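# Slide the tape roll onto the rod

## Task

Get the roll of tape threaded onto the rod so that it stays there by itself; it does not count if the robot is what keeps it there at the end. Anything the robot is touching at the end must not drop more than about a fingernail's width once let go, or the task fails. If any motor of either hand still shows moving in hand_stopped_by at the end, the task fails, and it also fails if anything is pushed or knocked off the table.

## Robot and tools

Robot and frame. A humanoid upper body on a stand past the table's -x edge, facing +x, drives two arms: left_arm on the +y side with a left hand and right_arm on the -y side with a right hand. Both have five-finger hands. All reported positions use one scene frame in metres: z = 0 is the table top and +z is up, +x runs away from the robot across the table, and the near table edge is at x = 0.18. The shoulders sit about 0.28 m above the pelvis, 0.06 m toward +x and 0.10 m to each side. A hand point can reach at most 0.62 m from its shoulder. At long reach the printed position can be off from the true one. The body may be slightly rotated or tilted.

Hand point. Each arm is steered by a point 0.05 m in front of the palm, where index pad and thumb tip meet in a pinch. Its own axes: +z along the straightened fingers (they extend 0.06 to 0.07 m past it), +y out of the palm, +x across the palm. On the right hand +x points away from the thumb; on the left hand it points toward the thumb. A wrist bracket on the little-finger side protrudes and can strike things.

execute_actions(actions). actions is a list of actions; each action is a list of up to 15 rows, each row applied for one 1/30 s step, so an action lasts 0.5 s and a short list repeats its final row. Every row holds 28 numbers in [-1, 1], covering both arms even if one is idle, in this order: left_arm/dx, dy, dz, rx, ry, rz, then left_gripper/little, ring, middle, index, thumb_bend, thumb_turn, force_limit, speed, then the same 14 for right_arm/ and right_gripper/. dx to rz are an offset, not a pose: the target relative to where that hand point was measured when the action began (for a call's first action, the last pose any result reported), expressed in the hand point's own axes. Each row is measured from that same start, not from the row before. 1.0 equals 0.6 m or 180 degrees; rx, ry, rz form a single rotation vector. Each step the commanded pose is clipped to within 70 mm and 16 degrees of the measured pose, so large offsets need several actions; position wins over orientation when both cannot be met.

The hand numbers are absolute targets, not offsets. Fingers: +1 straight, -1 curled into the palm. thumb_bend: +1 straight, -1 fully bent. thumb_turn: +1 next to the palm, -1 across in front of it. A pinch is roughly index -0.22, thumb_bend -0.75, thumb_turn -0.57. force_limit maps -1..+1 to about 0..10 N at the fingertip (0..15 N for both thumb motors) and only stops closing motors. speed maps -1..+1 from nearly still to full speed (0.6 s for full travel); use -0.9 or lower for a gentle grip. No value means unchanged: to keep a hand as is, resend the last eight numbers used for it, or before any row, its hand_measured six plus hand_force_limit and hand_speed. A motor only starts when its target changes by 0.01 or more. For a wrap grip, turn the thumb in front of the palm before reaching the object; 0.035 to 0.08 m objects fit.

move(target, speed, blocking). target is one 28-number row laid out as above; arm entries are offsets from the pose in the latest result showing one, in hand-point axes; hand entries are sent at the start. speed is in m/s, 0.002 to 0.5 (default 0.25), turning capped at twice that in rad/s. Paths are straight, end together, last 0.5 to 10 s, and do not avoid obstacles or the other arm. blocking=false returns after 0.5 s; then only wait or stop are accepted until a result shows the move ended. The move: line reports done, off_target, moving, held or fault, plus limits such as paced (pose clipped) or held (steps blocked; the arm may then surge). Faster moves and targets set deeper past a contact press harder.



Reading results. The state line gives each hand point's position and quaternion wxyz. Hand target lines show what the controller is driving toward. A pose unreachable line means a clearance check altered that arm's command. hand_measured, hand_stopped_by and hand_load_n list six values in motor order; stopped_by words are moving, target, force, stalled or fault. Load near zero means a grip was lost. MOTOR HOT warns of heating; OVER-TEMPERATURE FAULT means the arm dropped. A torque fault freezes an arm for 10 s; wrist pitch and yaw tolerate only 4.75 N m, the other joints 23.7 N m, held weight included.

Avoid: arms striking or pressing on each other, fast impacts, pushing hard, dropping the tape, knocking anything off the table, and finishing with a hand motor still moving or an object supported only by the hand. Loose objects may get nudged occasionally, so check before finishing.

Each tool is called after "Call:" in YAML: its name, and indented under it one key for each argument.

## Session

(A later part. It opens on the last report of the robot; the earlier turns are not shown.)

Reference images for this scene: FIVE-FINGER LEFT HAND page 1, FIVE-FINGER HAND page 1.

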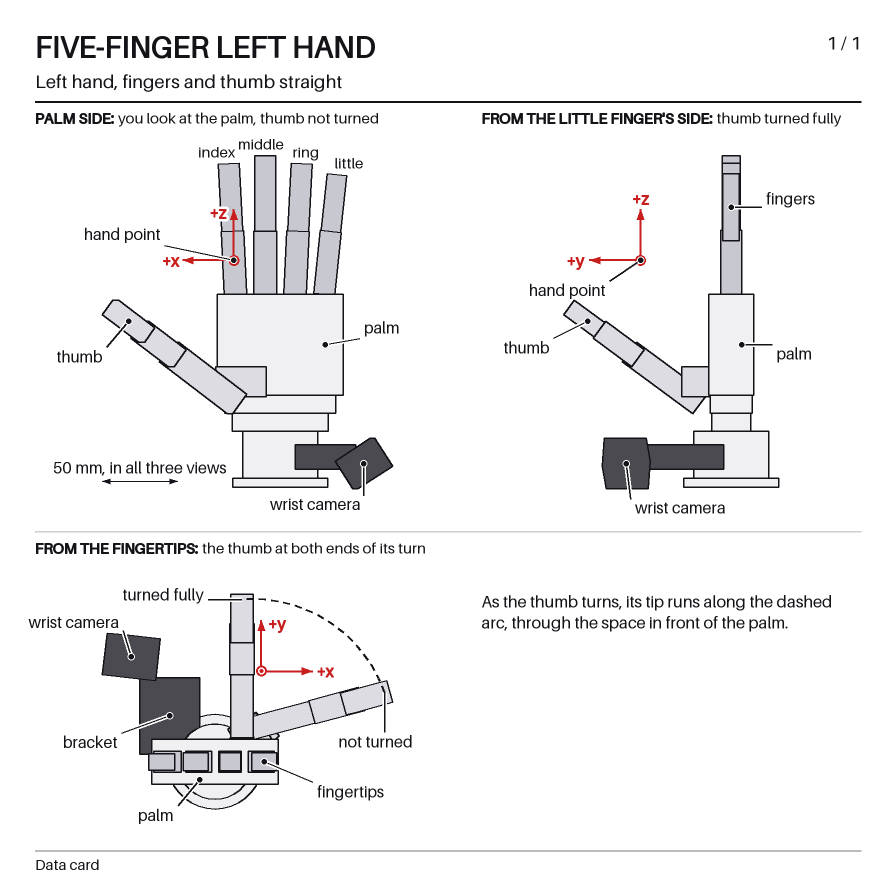

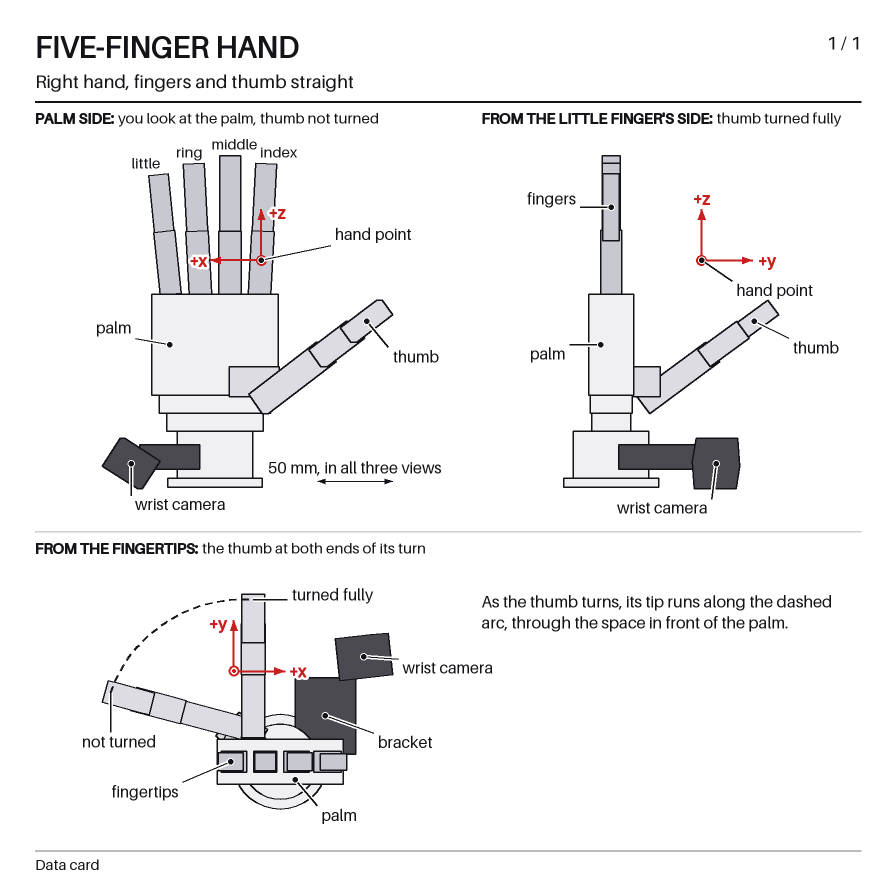

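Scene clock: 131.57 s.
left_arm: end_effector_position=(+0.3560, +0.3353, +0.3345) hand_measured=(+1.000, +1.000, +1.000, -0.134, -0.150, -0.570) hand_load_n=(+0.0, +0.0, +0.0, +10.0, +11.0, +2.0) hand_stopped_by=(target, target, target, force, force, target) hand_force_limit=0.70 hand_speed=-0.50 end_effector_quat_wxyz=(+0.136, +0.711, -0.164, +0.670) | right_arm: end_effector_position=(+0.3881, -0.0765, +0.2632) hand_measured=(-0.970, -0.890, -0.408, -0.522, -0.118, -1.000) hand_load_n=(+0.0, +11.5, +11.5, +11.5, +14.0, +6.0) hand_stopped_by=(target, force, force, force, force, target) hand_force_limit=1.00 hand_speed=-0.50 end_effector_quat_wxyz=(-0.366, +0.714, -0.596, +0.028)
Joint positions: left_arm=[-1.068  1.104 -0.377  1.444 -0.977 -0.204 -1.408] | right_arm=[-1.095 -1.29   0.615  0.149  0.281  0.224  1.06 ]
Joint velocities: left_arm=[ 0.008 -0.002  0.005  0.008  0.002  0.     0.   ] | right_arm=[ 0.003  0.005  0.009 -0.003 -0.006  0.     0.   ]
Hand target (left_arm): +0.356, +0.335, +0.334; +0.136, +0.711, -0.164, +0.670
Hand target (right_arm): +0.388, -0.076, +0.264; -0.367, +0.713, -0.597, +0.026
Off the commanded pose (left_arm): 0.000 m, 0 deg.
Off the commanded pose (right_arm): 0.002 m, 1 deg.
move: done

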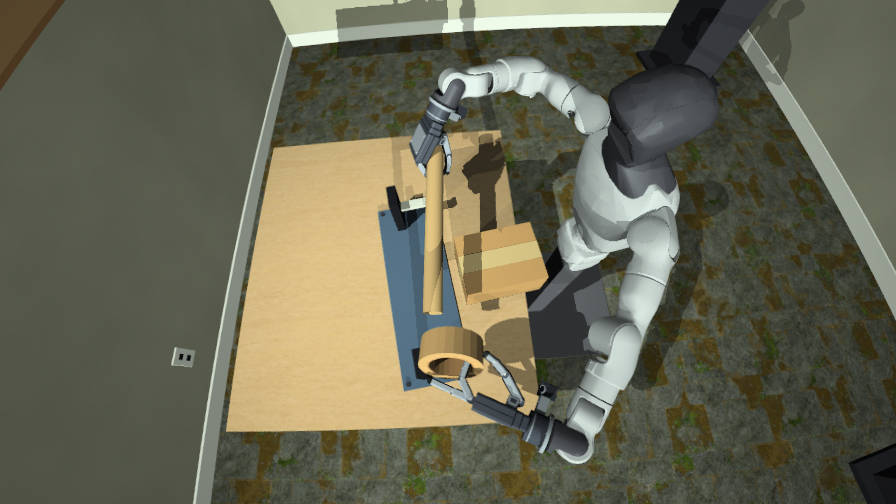

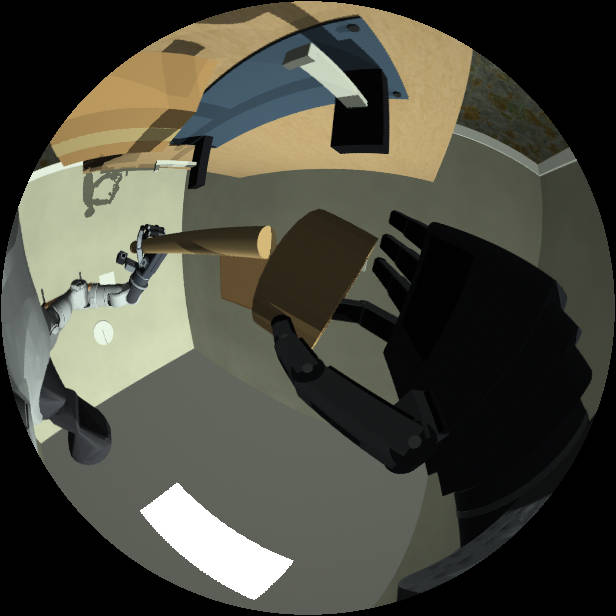

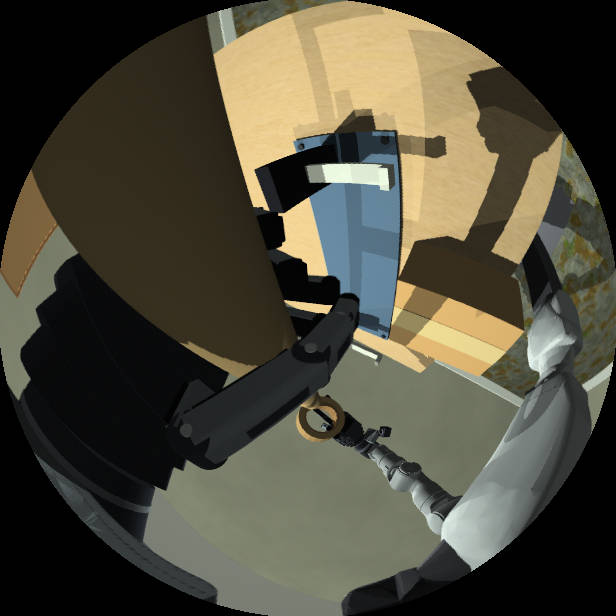

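Call:
move:
  target: [-0.033,0.03,0.035,0,0,0,1,1,1,-0.6,-0.8,-0.57,0.7,-0.5,0,0,0,0,0,0,-0.97,-0.97,-0.97,-0.97,-0.97,-1,1,-0.5]
  speed: 0.05

Call:
zoom_image:
  camera: "cam_right_wrist"
  region: [260,360,390,470]

Call:
zoom_image:
  camera: "cam_high"
  region: [370,250,530,420]

Scene clock: 139.27 s.
left_arm: end_effector_position=(+0.3658, +0.3139, +0.3120) hand_measured=(+1.000, +1.000, +1.000, -0.134, -0.150, -0.570) hand_load_n=(+0.0, +0.0, +0.0, +10.0, +11.0, +2.0) hand_stopped_by=(target, target, target, force, force, target) hand_force_limit=0.70 hand_speed=-0.50 end_effector_quat_wxyz=(+0.148, +0.704, -0.170, +0.674) | right_arm: end_effector_position=(+0.3881, -0.0765, +0.2632) hand_measured=(-0.970, -0.890, -0.408, -0.522, -0.118, -1.000) hand_load_n=(+0.0, +11.5, +11.5, +11.5, +14.0, +6.0) hand_stopped_by=(target, force, force, force, force, target) hand_force_limit=1.00 hand_speed=-0.50 end_effector_quat_wxyz=(-0.366, +0.714, -0.596, +0.028)
Joint positions: left_arm=[-1.139  0.964 -0.397  1.647 -0.97  -0.351 -1.46 ] | right_arm=[-1.095 -1.29   0.615  0.149  0.281  0.224  1.06 ]
Joint velocities: left_arm=[-0.402 -0.178 -0.084  0.788  0.067 -0.27  -0.283] | right_arm=[-0.002  0.014 -0.009 -0.006 -0.002  0.     0.   ]
Hand target (left_arm): +0.366, +0.312, +0.311; +0.147, +0.706, -0.171, +0.671
Hand target (right_arm): +0.388, -0.077, +0.263; -0.366, +0.714, -0.596, +0.028
Off the commanded pose (left_arm): 0.003 m, 2 deg.
Off the commanded pose (right_arm): 0.000 m, 0 deg.
move: done

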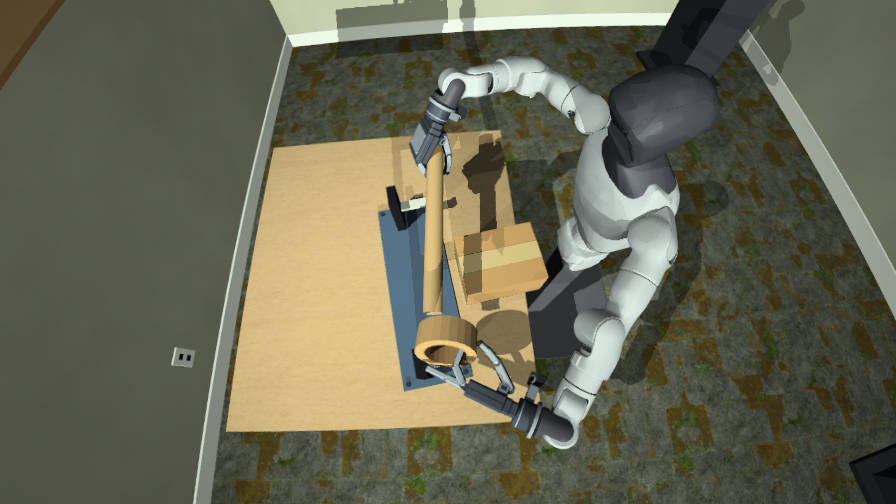

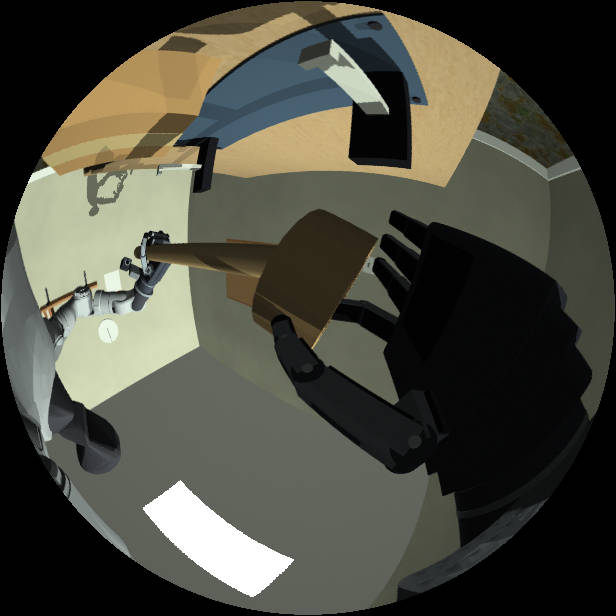

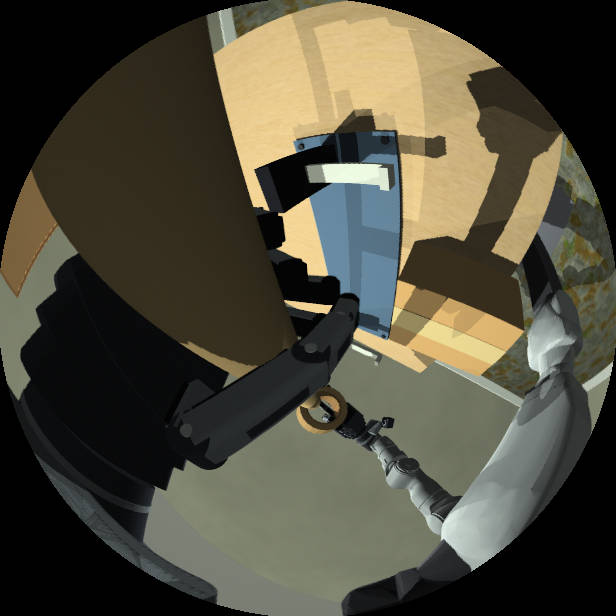

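Region (260, 360, 390, 470) of cam_right_wrist's 616x616 image, scaled by 3.877, with more detail than that image has; it fills the top 426 rows of this view, and the rest is white.

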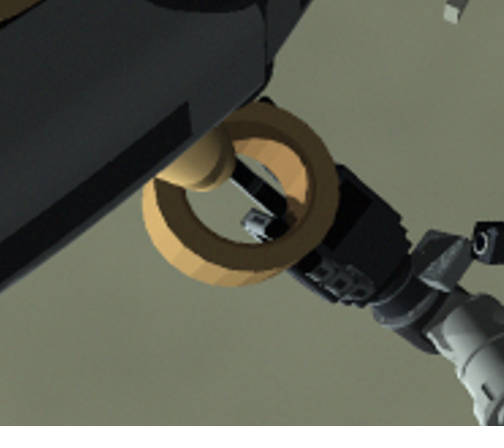

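Region (370, 250, 530, 420) of cam_high's 896x504 image, scaled by 2.965, with more detail than that image has; it fills the left 474 columns of this view, and the rest is white.

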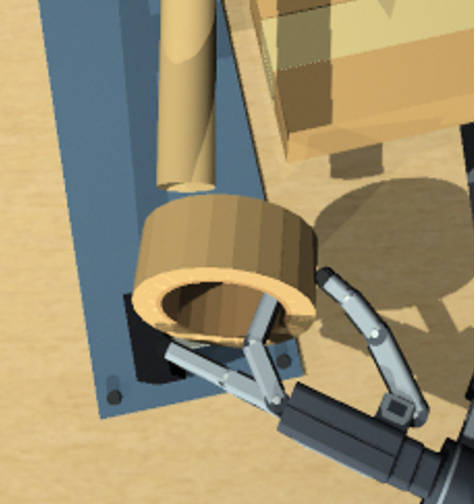

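Call:
move:
  target: [0,0,0,0,0,0,1,1,1,-0.6,-0.8,-0.57,0.7,-0.5,-0.055,0.004,-0.003,0,0,0,-0.97,-0.97,-0.97,-0.97,-0.97,-1,1,-0.5]
  speed: 0.04

Call:
zoom_image:
  camera: "cam_right_wrist"
  region: [260,360,390,470]

Call:
zoom_image:
  camera: "cam_high"
  region: [370,250,530,420]

Scene clock: 145.17 s.
left_arm: end_effector_position=(+0.3659, +0.3154, +0.3117) hand_measured=(+1.000, +1.000, +1.000, -0.134, -0.150, -0.570) hand_load_n=(+0.0, +0.0, +0.0, +8.5, +12.0, +1.5) hand_stopped_by=(target, target, target, force, force, target) hand_force_limit=0.70 hand_speed=-0.50 end_effector_quat_wxyz=(+0.145, +0.705, -0.169, +0.673) | right_arm: end_effector_position=(+0.3767, -0.0519, +0.2735) hand_measured=(-0.970, -0.890, -0.408, -0.522, -0.118, -1.000) hand_load_n=(+0.0, +11.5, +11.5, +11.5, +14.0, +6.0) hand_stopped_by=(target, force, force, force, force, target) hand_force_limit=1.00 hand_speed=-0.50 end_effector_quat_wxyz=(-0.360, +0.713, -0.601, +0.029)
Joint positions: left_arm=[-1.143  0.965 -0.397  1.656 -0.966 -0.354 -1.46 ] | right_arm=[-1.149 -1.278  0.615 -0.027  0.281  0.447  1.056]
Joint velocities: left_arm=[-0.003 -0.009  0.006 -0.003 -0.017  0.005  0.006] | right_arm=[-0.003 -0.011 -0.005 -0.005 -0.009  0.003  0.   ]
Hand target (left_arm): +0.366, +0.314, +0.312; +0.148, +0.704, -0.170, +0.674
Hand target (right_arm): +0.376, -0.048, +0.275; -0.364, +0.715, -0.596, +0.027
Off the commanded pose (left_arm): 0.002 m, 0 deg.
Off the commanded pose (right_arm): 0.004 m, 1 deg.
move: off_target (right_arm)

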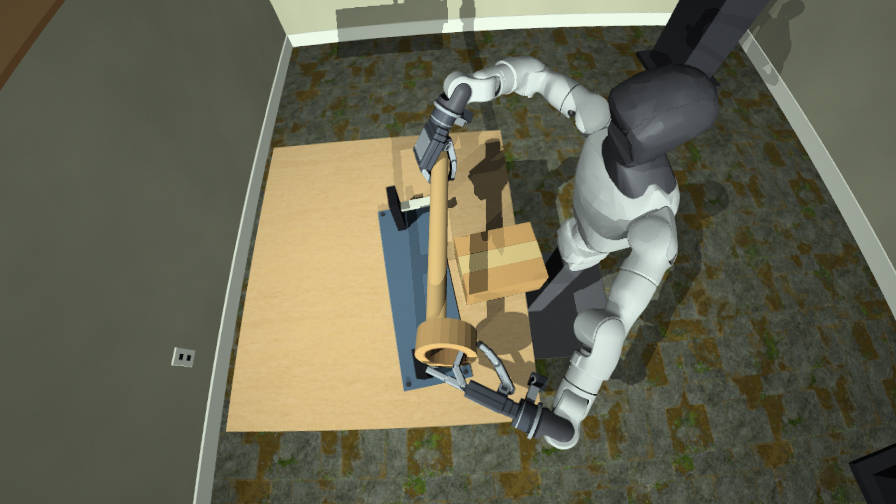

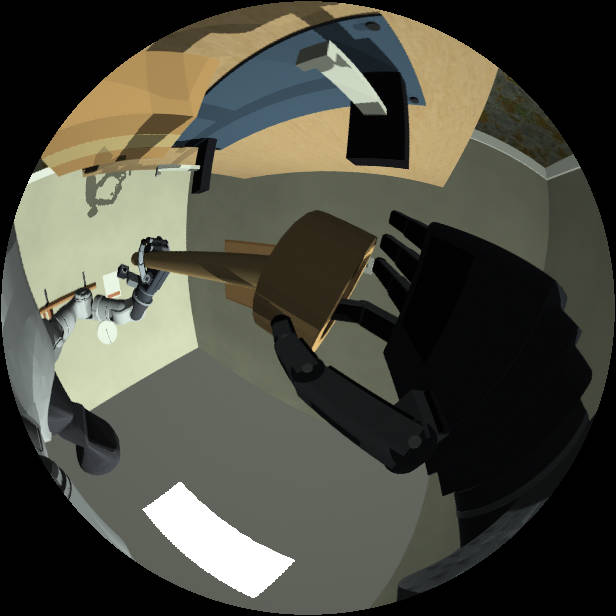

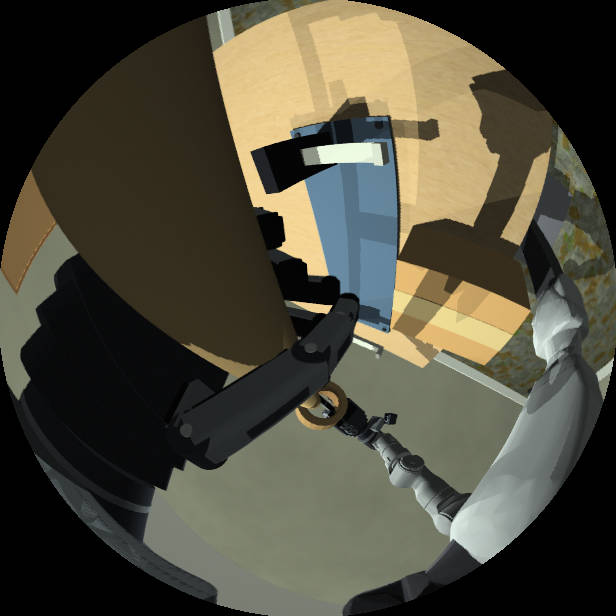

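Region (260, 360, 390, 470) of cam_right_wrist's 616x616 image, scaled by 3.877, with more detail than that image has; it fills the top 426 rows of this view, and the rest is white.

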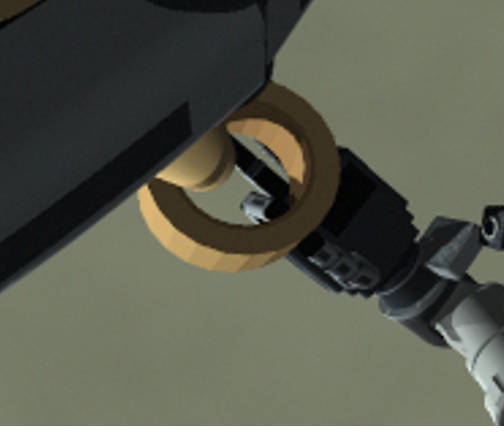

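Region (370, 250, 530, 420) of cam_high's 896x504 image, scaled by 2.965, with more detail than that image has; it fills the left 474 columns of this view, and the rest is white.

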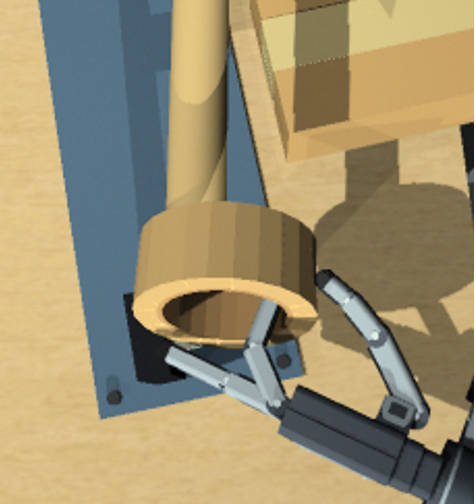

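Call:
move:
  target: [0.005,-0.022,0.018,0,0,0,1,1,1,-0.6,-0.8,-0.57,0.7,-0.5,0,0,0,0,0,0,-0.97,-0.97,-0.97,-0.97,-0.97,-1,1,-0.5]
  speed: 0.03

Call:
zoom_image:
  camera: "cam_right_wrist"
  region: [260,360,390,470]

Call:
zoom_image:
  camera: "cam_left_wrist"
  region: [200,170,420,390]

Scene clock: 164.43 s.
left_arm: end_effector_position=(+0.3813, +0.3208, +0.3159) hand_measured=(+1.000, +1.000, +1.000, -0.134, -0.150, -0.570) hand_load_n=(+0.0, +0.0, +0.0, +10.0, +11.0, +2.0) hand_stopped_by=(target, target, target, force, force, target) hand_force_limit=0.70 hand_speed=-0.50 end_effector_quat_wxyz=(+0.129, +0.713, -0.153, +0.672) | right_arm: end_effector_position=(+0.3767, -0.0521, +0.2734) hand_measured=(-0.970, -0.890, -0.408, -0.522, -0.118, -1.000) hand_load_n=(+0.0, +11.5, +11.5, +11.5, +14.0, +6.0) hand_stopped_by=(target, force, force, force, force, target) hand_force_limit=1.00 hand_speed=-0.50 end_effector_quat_wxyz=(-0.360, +0.713, -0.601, +0.030)
Joint positions: left_arm=[-1.071  1.008 -0.396  1.445 -0.966 -0.251 -1.298] | right_arm=[-1.149 -1.279  0.615 -0.027  0.28   0.447  1.056]
Joint velocities: left_arm=[ 0.008  0.015 -0.011 -0.015 -0.009  0.008  0.006] | right_arm=[ 0.002 -0.005 -0.003  0.005 -0.014  0.     0.   ]
Hand target (left_arm): +0.381, +0.322, +0.315; +0.128, +0.716, -0.152, +0.670
Hand target (right_arm): +0.377, -0.052, +0.273; -0.360, +0.713, -0.601, +0.029
Off the commanded pose (left_arm): 0.002 m, 3 deg.
Off the commanded pose (right_arm): 0.000 m, 0 deg.
move: off_target (left_arm)

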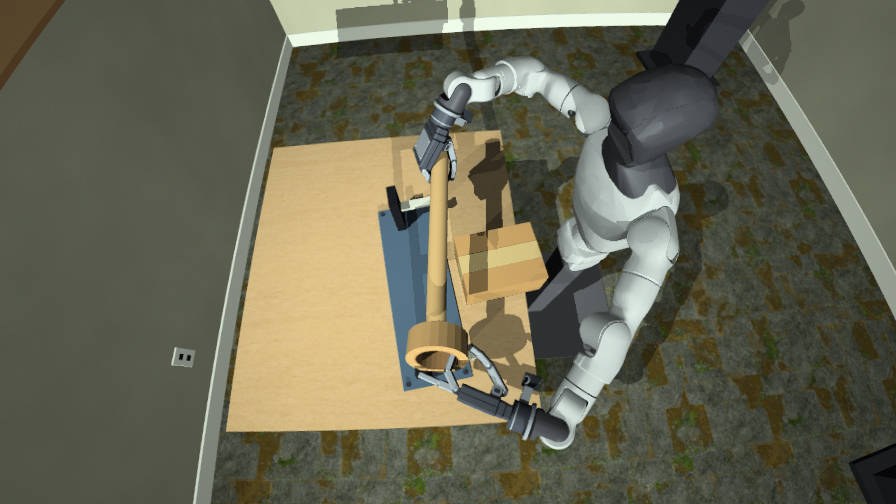

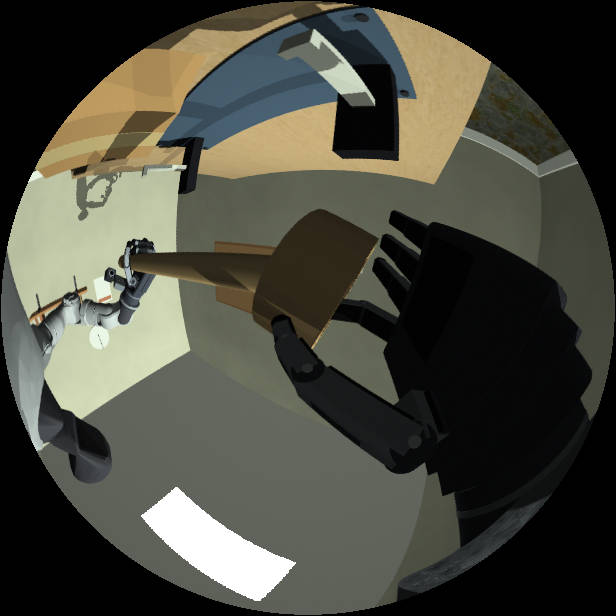

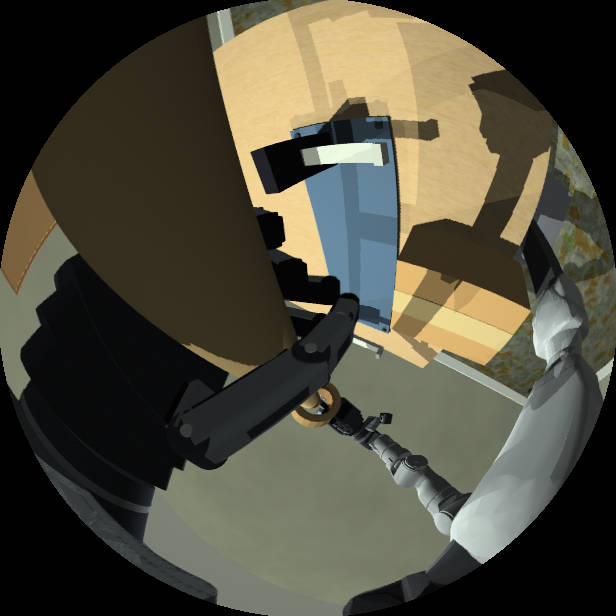

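Region (260, 360, 390, 470) of cam_right_wrist's 616x616 image, scaled by 3.877, with more detail than that image has; it fills the top 426 rows of this view, and the rest is white.

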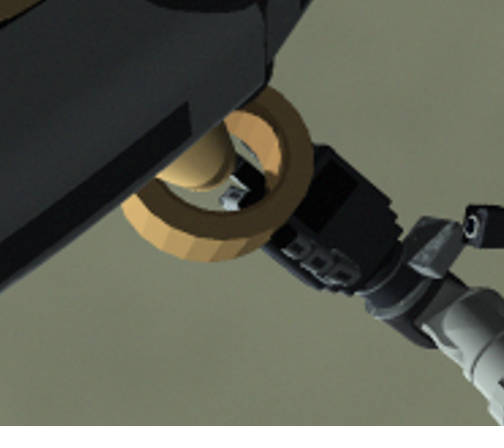

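Region (200, 170, 420, 390) of cam_left_wrist's 616x616 image, scaled by 2.291, with more detail than that image has.

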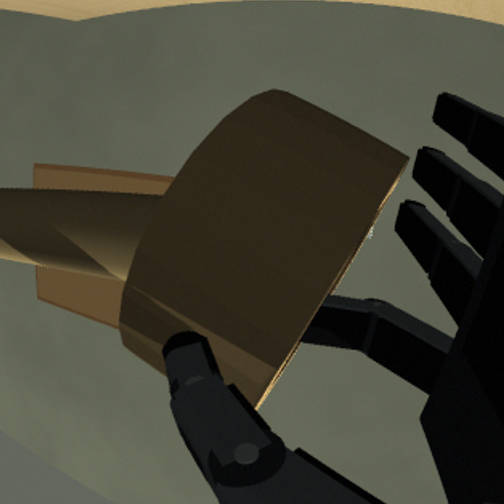

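Call:
move:
  target: [-0.02,0.06,0.024,0,0,0,1,1,1,-0.6,-0.8,-0.57,0.7,-0.5,0,0,0,0,0,0,-0.97,-0.97,-0.97,-0.97,-0.97,-1,1,-0.5]
  speed: 0.03

Call:
zoom_image:
  camera: "cam_high"
  region: [370,250,530,420]

Scene clock: 170.20 s.
left_arm: end_effector_position=(+0.3799, +0.2848, +0.3015) hand_measured=(+1.000, +1.000, +1.000, -0.134, -0.150, -0.570) hand_load_n=(+0.0, +0.0, +0.0, +10.0, +11.0, +1.0) hand_stopped_by=(target, target, target, force, force, target) hand_force_limit=0.70 hand_speed=-0.50 end_effector_quat_wxyz=(+0.168, +0.688, -0.191, +0.679) | right_arm: end_effector_position=(+0.3752, -0.0530, +0.2705) hand_measured=(-0.970, -0.890, -0.408, -0.522, -0.118, -1.000) hand_load_n=(+0.0, +11.5, +11.0, +11.5, +14.0, +6.0) hand_stopped_by=(target, force, force, force, force, target) hand_force_limit=1.00 hand_speed=-0.50 end_effector_quat_wxyz=(-0.355, +0.714, -0.603, +0.027)
Joint positions: left_arm=[-1.046  0.911 -0.396  1.448 -0.993 -0.345 -1.35 ] | right_arm=[-1.146 -1.279  0.621 -0.027  0.28   0.447  1.06 ]
Joint velocities: left_arm=[ 0.     0.018  0.     0.046  0.012 -0.018 -0.021] | right_arm=[ 0.011  0.002  0.006 -0.006  0.     0.     0.006]
Hand target (left_arm): +0.379, +0.284, +0.301; +0.170, +0.688, -0.192, +0.679
Hand target (right_arm): +0.377, -0.052, +0.273; -0.360, +0.713, -0.601, +0.030
Off the commanded pose (left_arm): 0.002 m, 7 deg.
Off the commanded pose (right_arm): 0.003 m, 1 deg.
move: off_target (left_arm)

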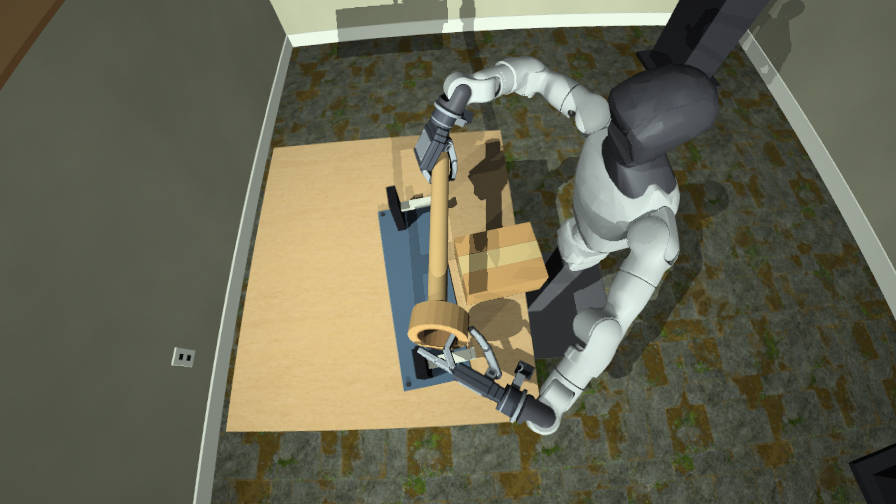

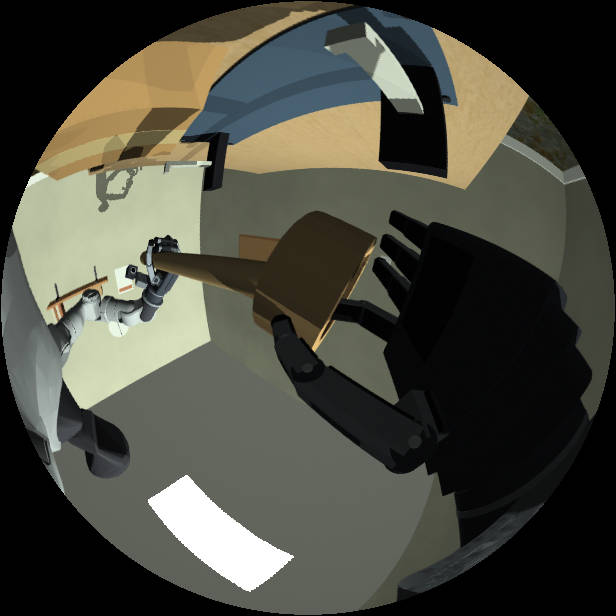

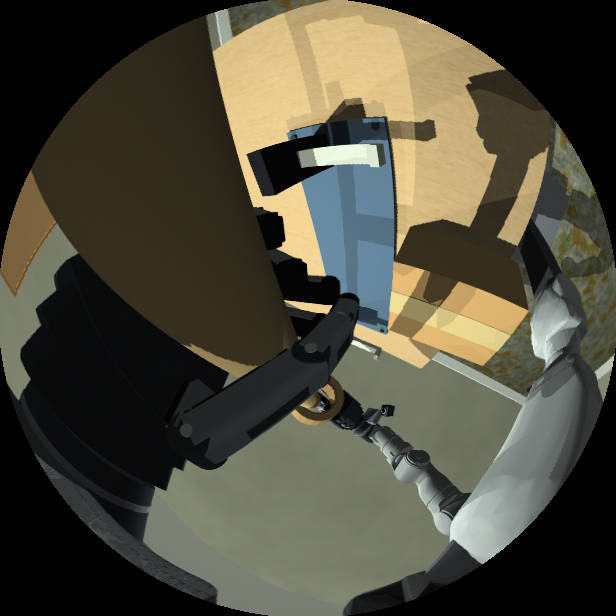

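Region (370, 250, 530, 420) of cam_high's 896x504 image, scaled by 2.965, with more detail than that image has; it fills the left 474 columns of this view, and the rest is white.

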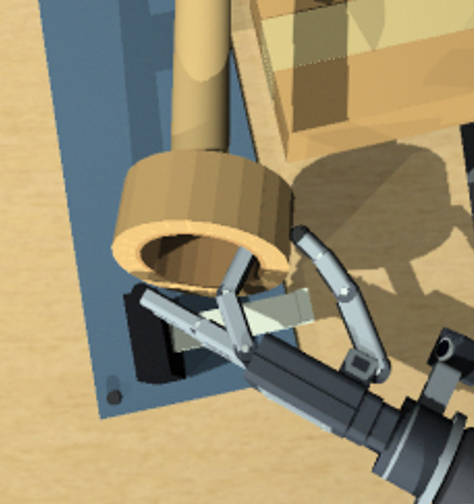

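Call:
move:
  target: [0.012,0.05,0.015,0,0,-0.05,1,1,1,-0.6,-0.8,-0.57,0.7,-0.5,0,0,0,0,0,0,-0.97,-0.97,-0.97,-0.97,-0.97,-1,1,-0.5]
  speed: 0.03

Call:
zoom_image:
  camera: "cam_high"
  region: [370,250,530,420]

Scene clock: 178.70 s.
left_arm: end_effector_position=(+0.3739, +0.2538, +0.3036) hand_measured=(+1.000, +1.000, +1.000, -0.134, -0.150, -0.570) hand_load_n=(+0.0, +0.0, +0.0, +9.5, +11.0, +1.5) hand_stopped_by=(target, target, target, force, force, target) hand_force_limit=0.70 hand_speed=-0.50 end_effector_quat_wxyz=(+0.241, +0.687, -0.156, +0.668) | right_arm: end_effector_position=(+0.3744, -0.0537, +0.2689) hand_measured=(-0.970, -0.890, -0.408, -0.522, -0.118, -1.000) hand_load_n=(+0.0, +11.5, +11.0, +11.5, +14.0, +6.0) hand_stopped_by=(target, force, force, force, force, target) hand_force_limit=1.00 hand_speed=-0.50 end_effector_quat_wxyz=(-0.352, +0.715, -0.604, +0.027)
Joint positions: left_arm=[-1.361  0.78  -0.101  2.081 -0.659 -0.529 -1.582] | right_arm=[-1.143 -1.279  0.623 -0.027  0.278  0.447  1.063]
Joint velocities: left_arm=[ 0.006 -0.002 -0.006 -0.002  0.002  0.     0.   ] | right_arm=[-0.005 -0.011 -0.005 -0.003 -0.003  0.     0.   ]
Hand target (left_arm): +0.373, +0.254, +0.304; +0.243, +0.687, -0.156, +0.667
Hand target (right_arm): +0.375, -0.053, +0.270; -0.355, +0.714, -0.603, +0.027
Off the commanded pose (left_arm): 0.004 m, 4 deg.
Off the commanded pose (right_arm): 0.002 m, 0 deg.
joint sent to its limit (left arm) — the command would take joint 4 (elbow) past its upper limit and joint 7 (wrist yaw) past its lower limit, so those joints were sent only as far as their limits.
move: off_target (left_arm)

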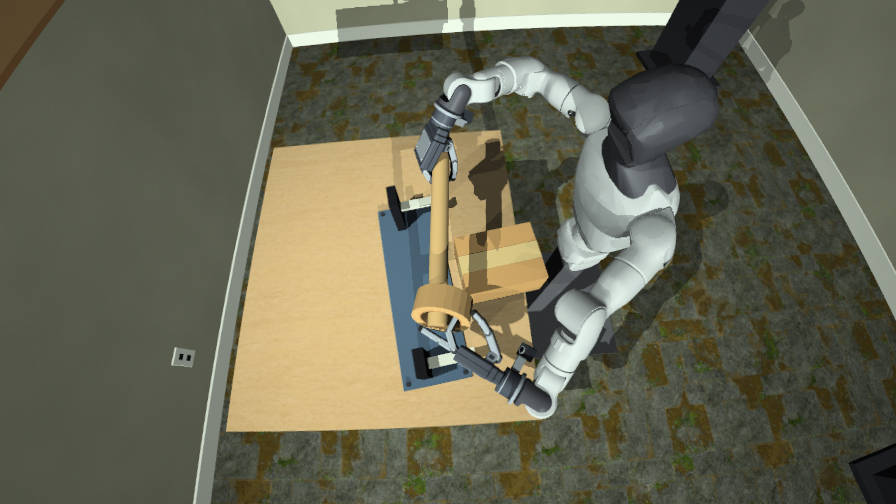

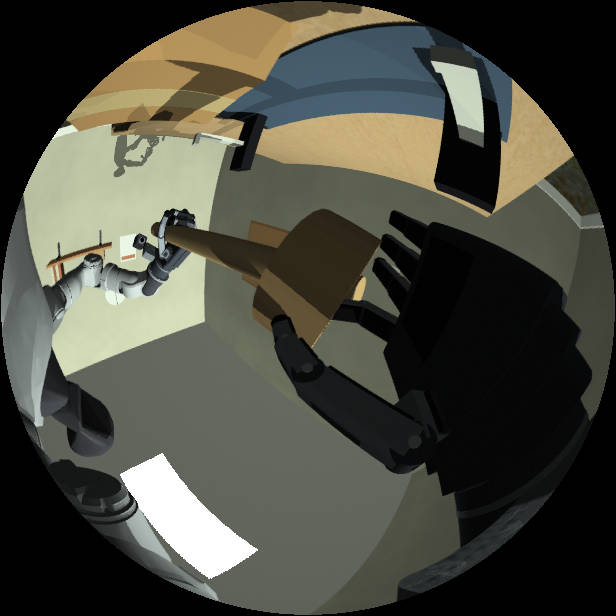

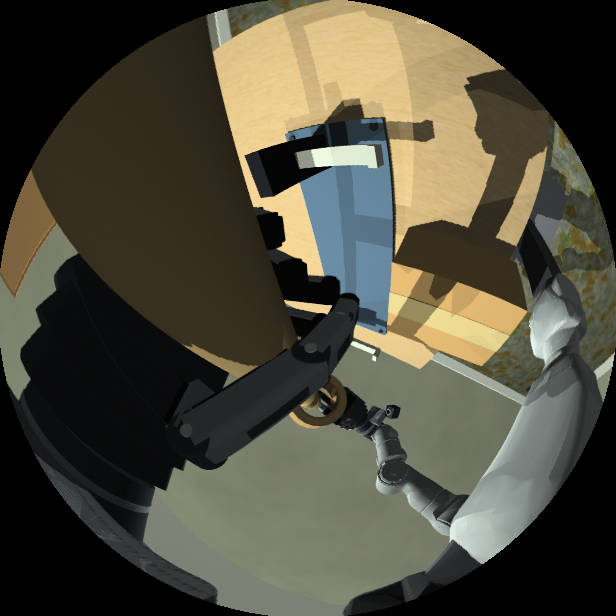

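Region (370, 250, 530, 420) of cam_high's 896x504 image, scaled by 2.965, with more detail than that image has; it fills the left 474 columns of this view, and the rest is white.

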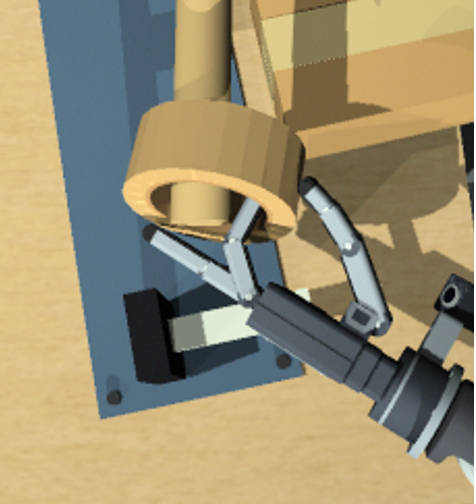

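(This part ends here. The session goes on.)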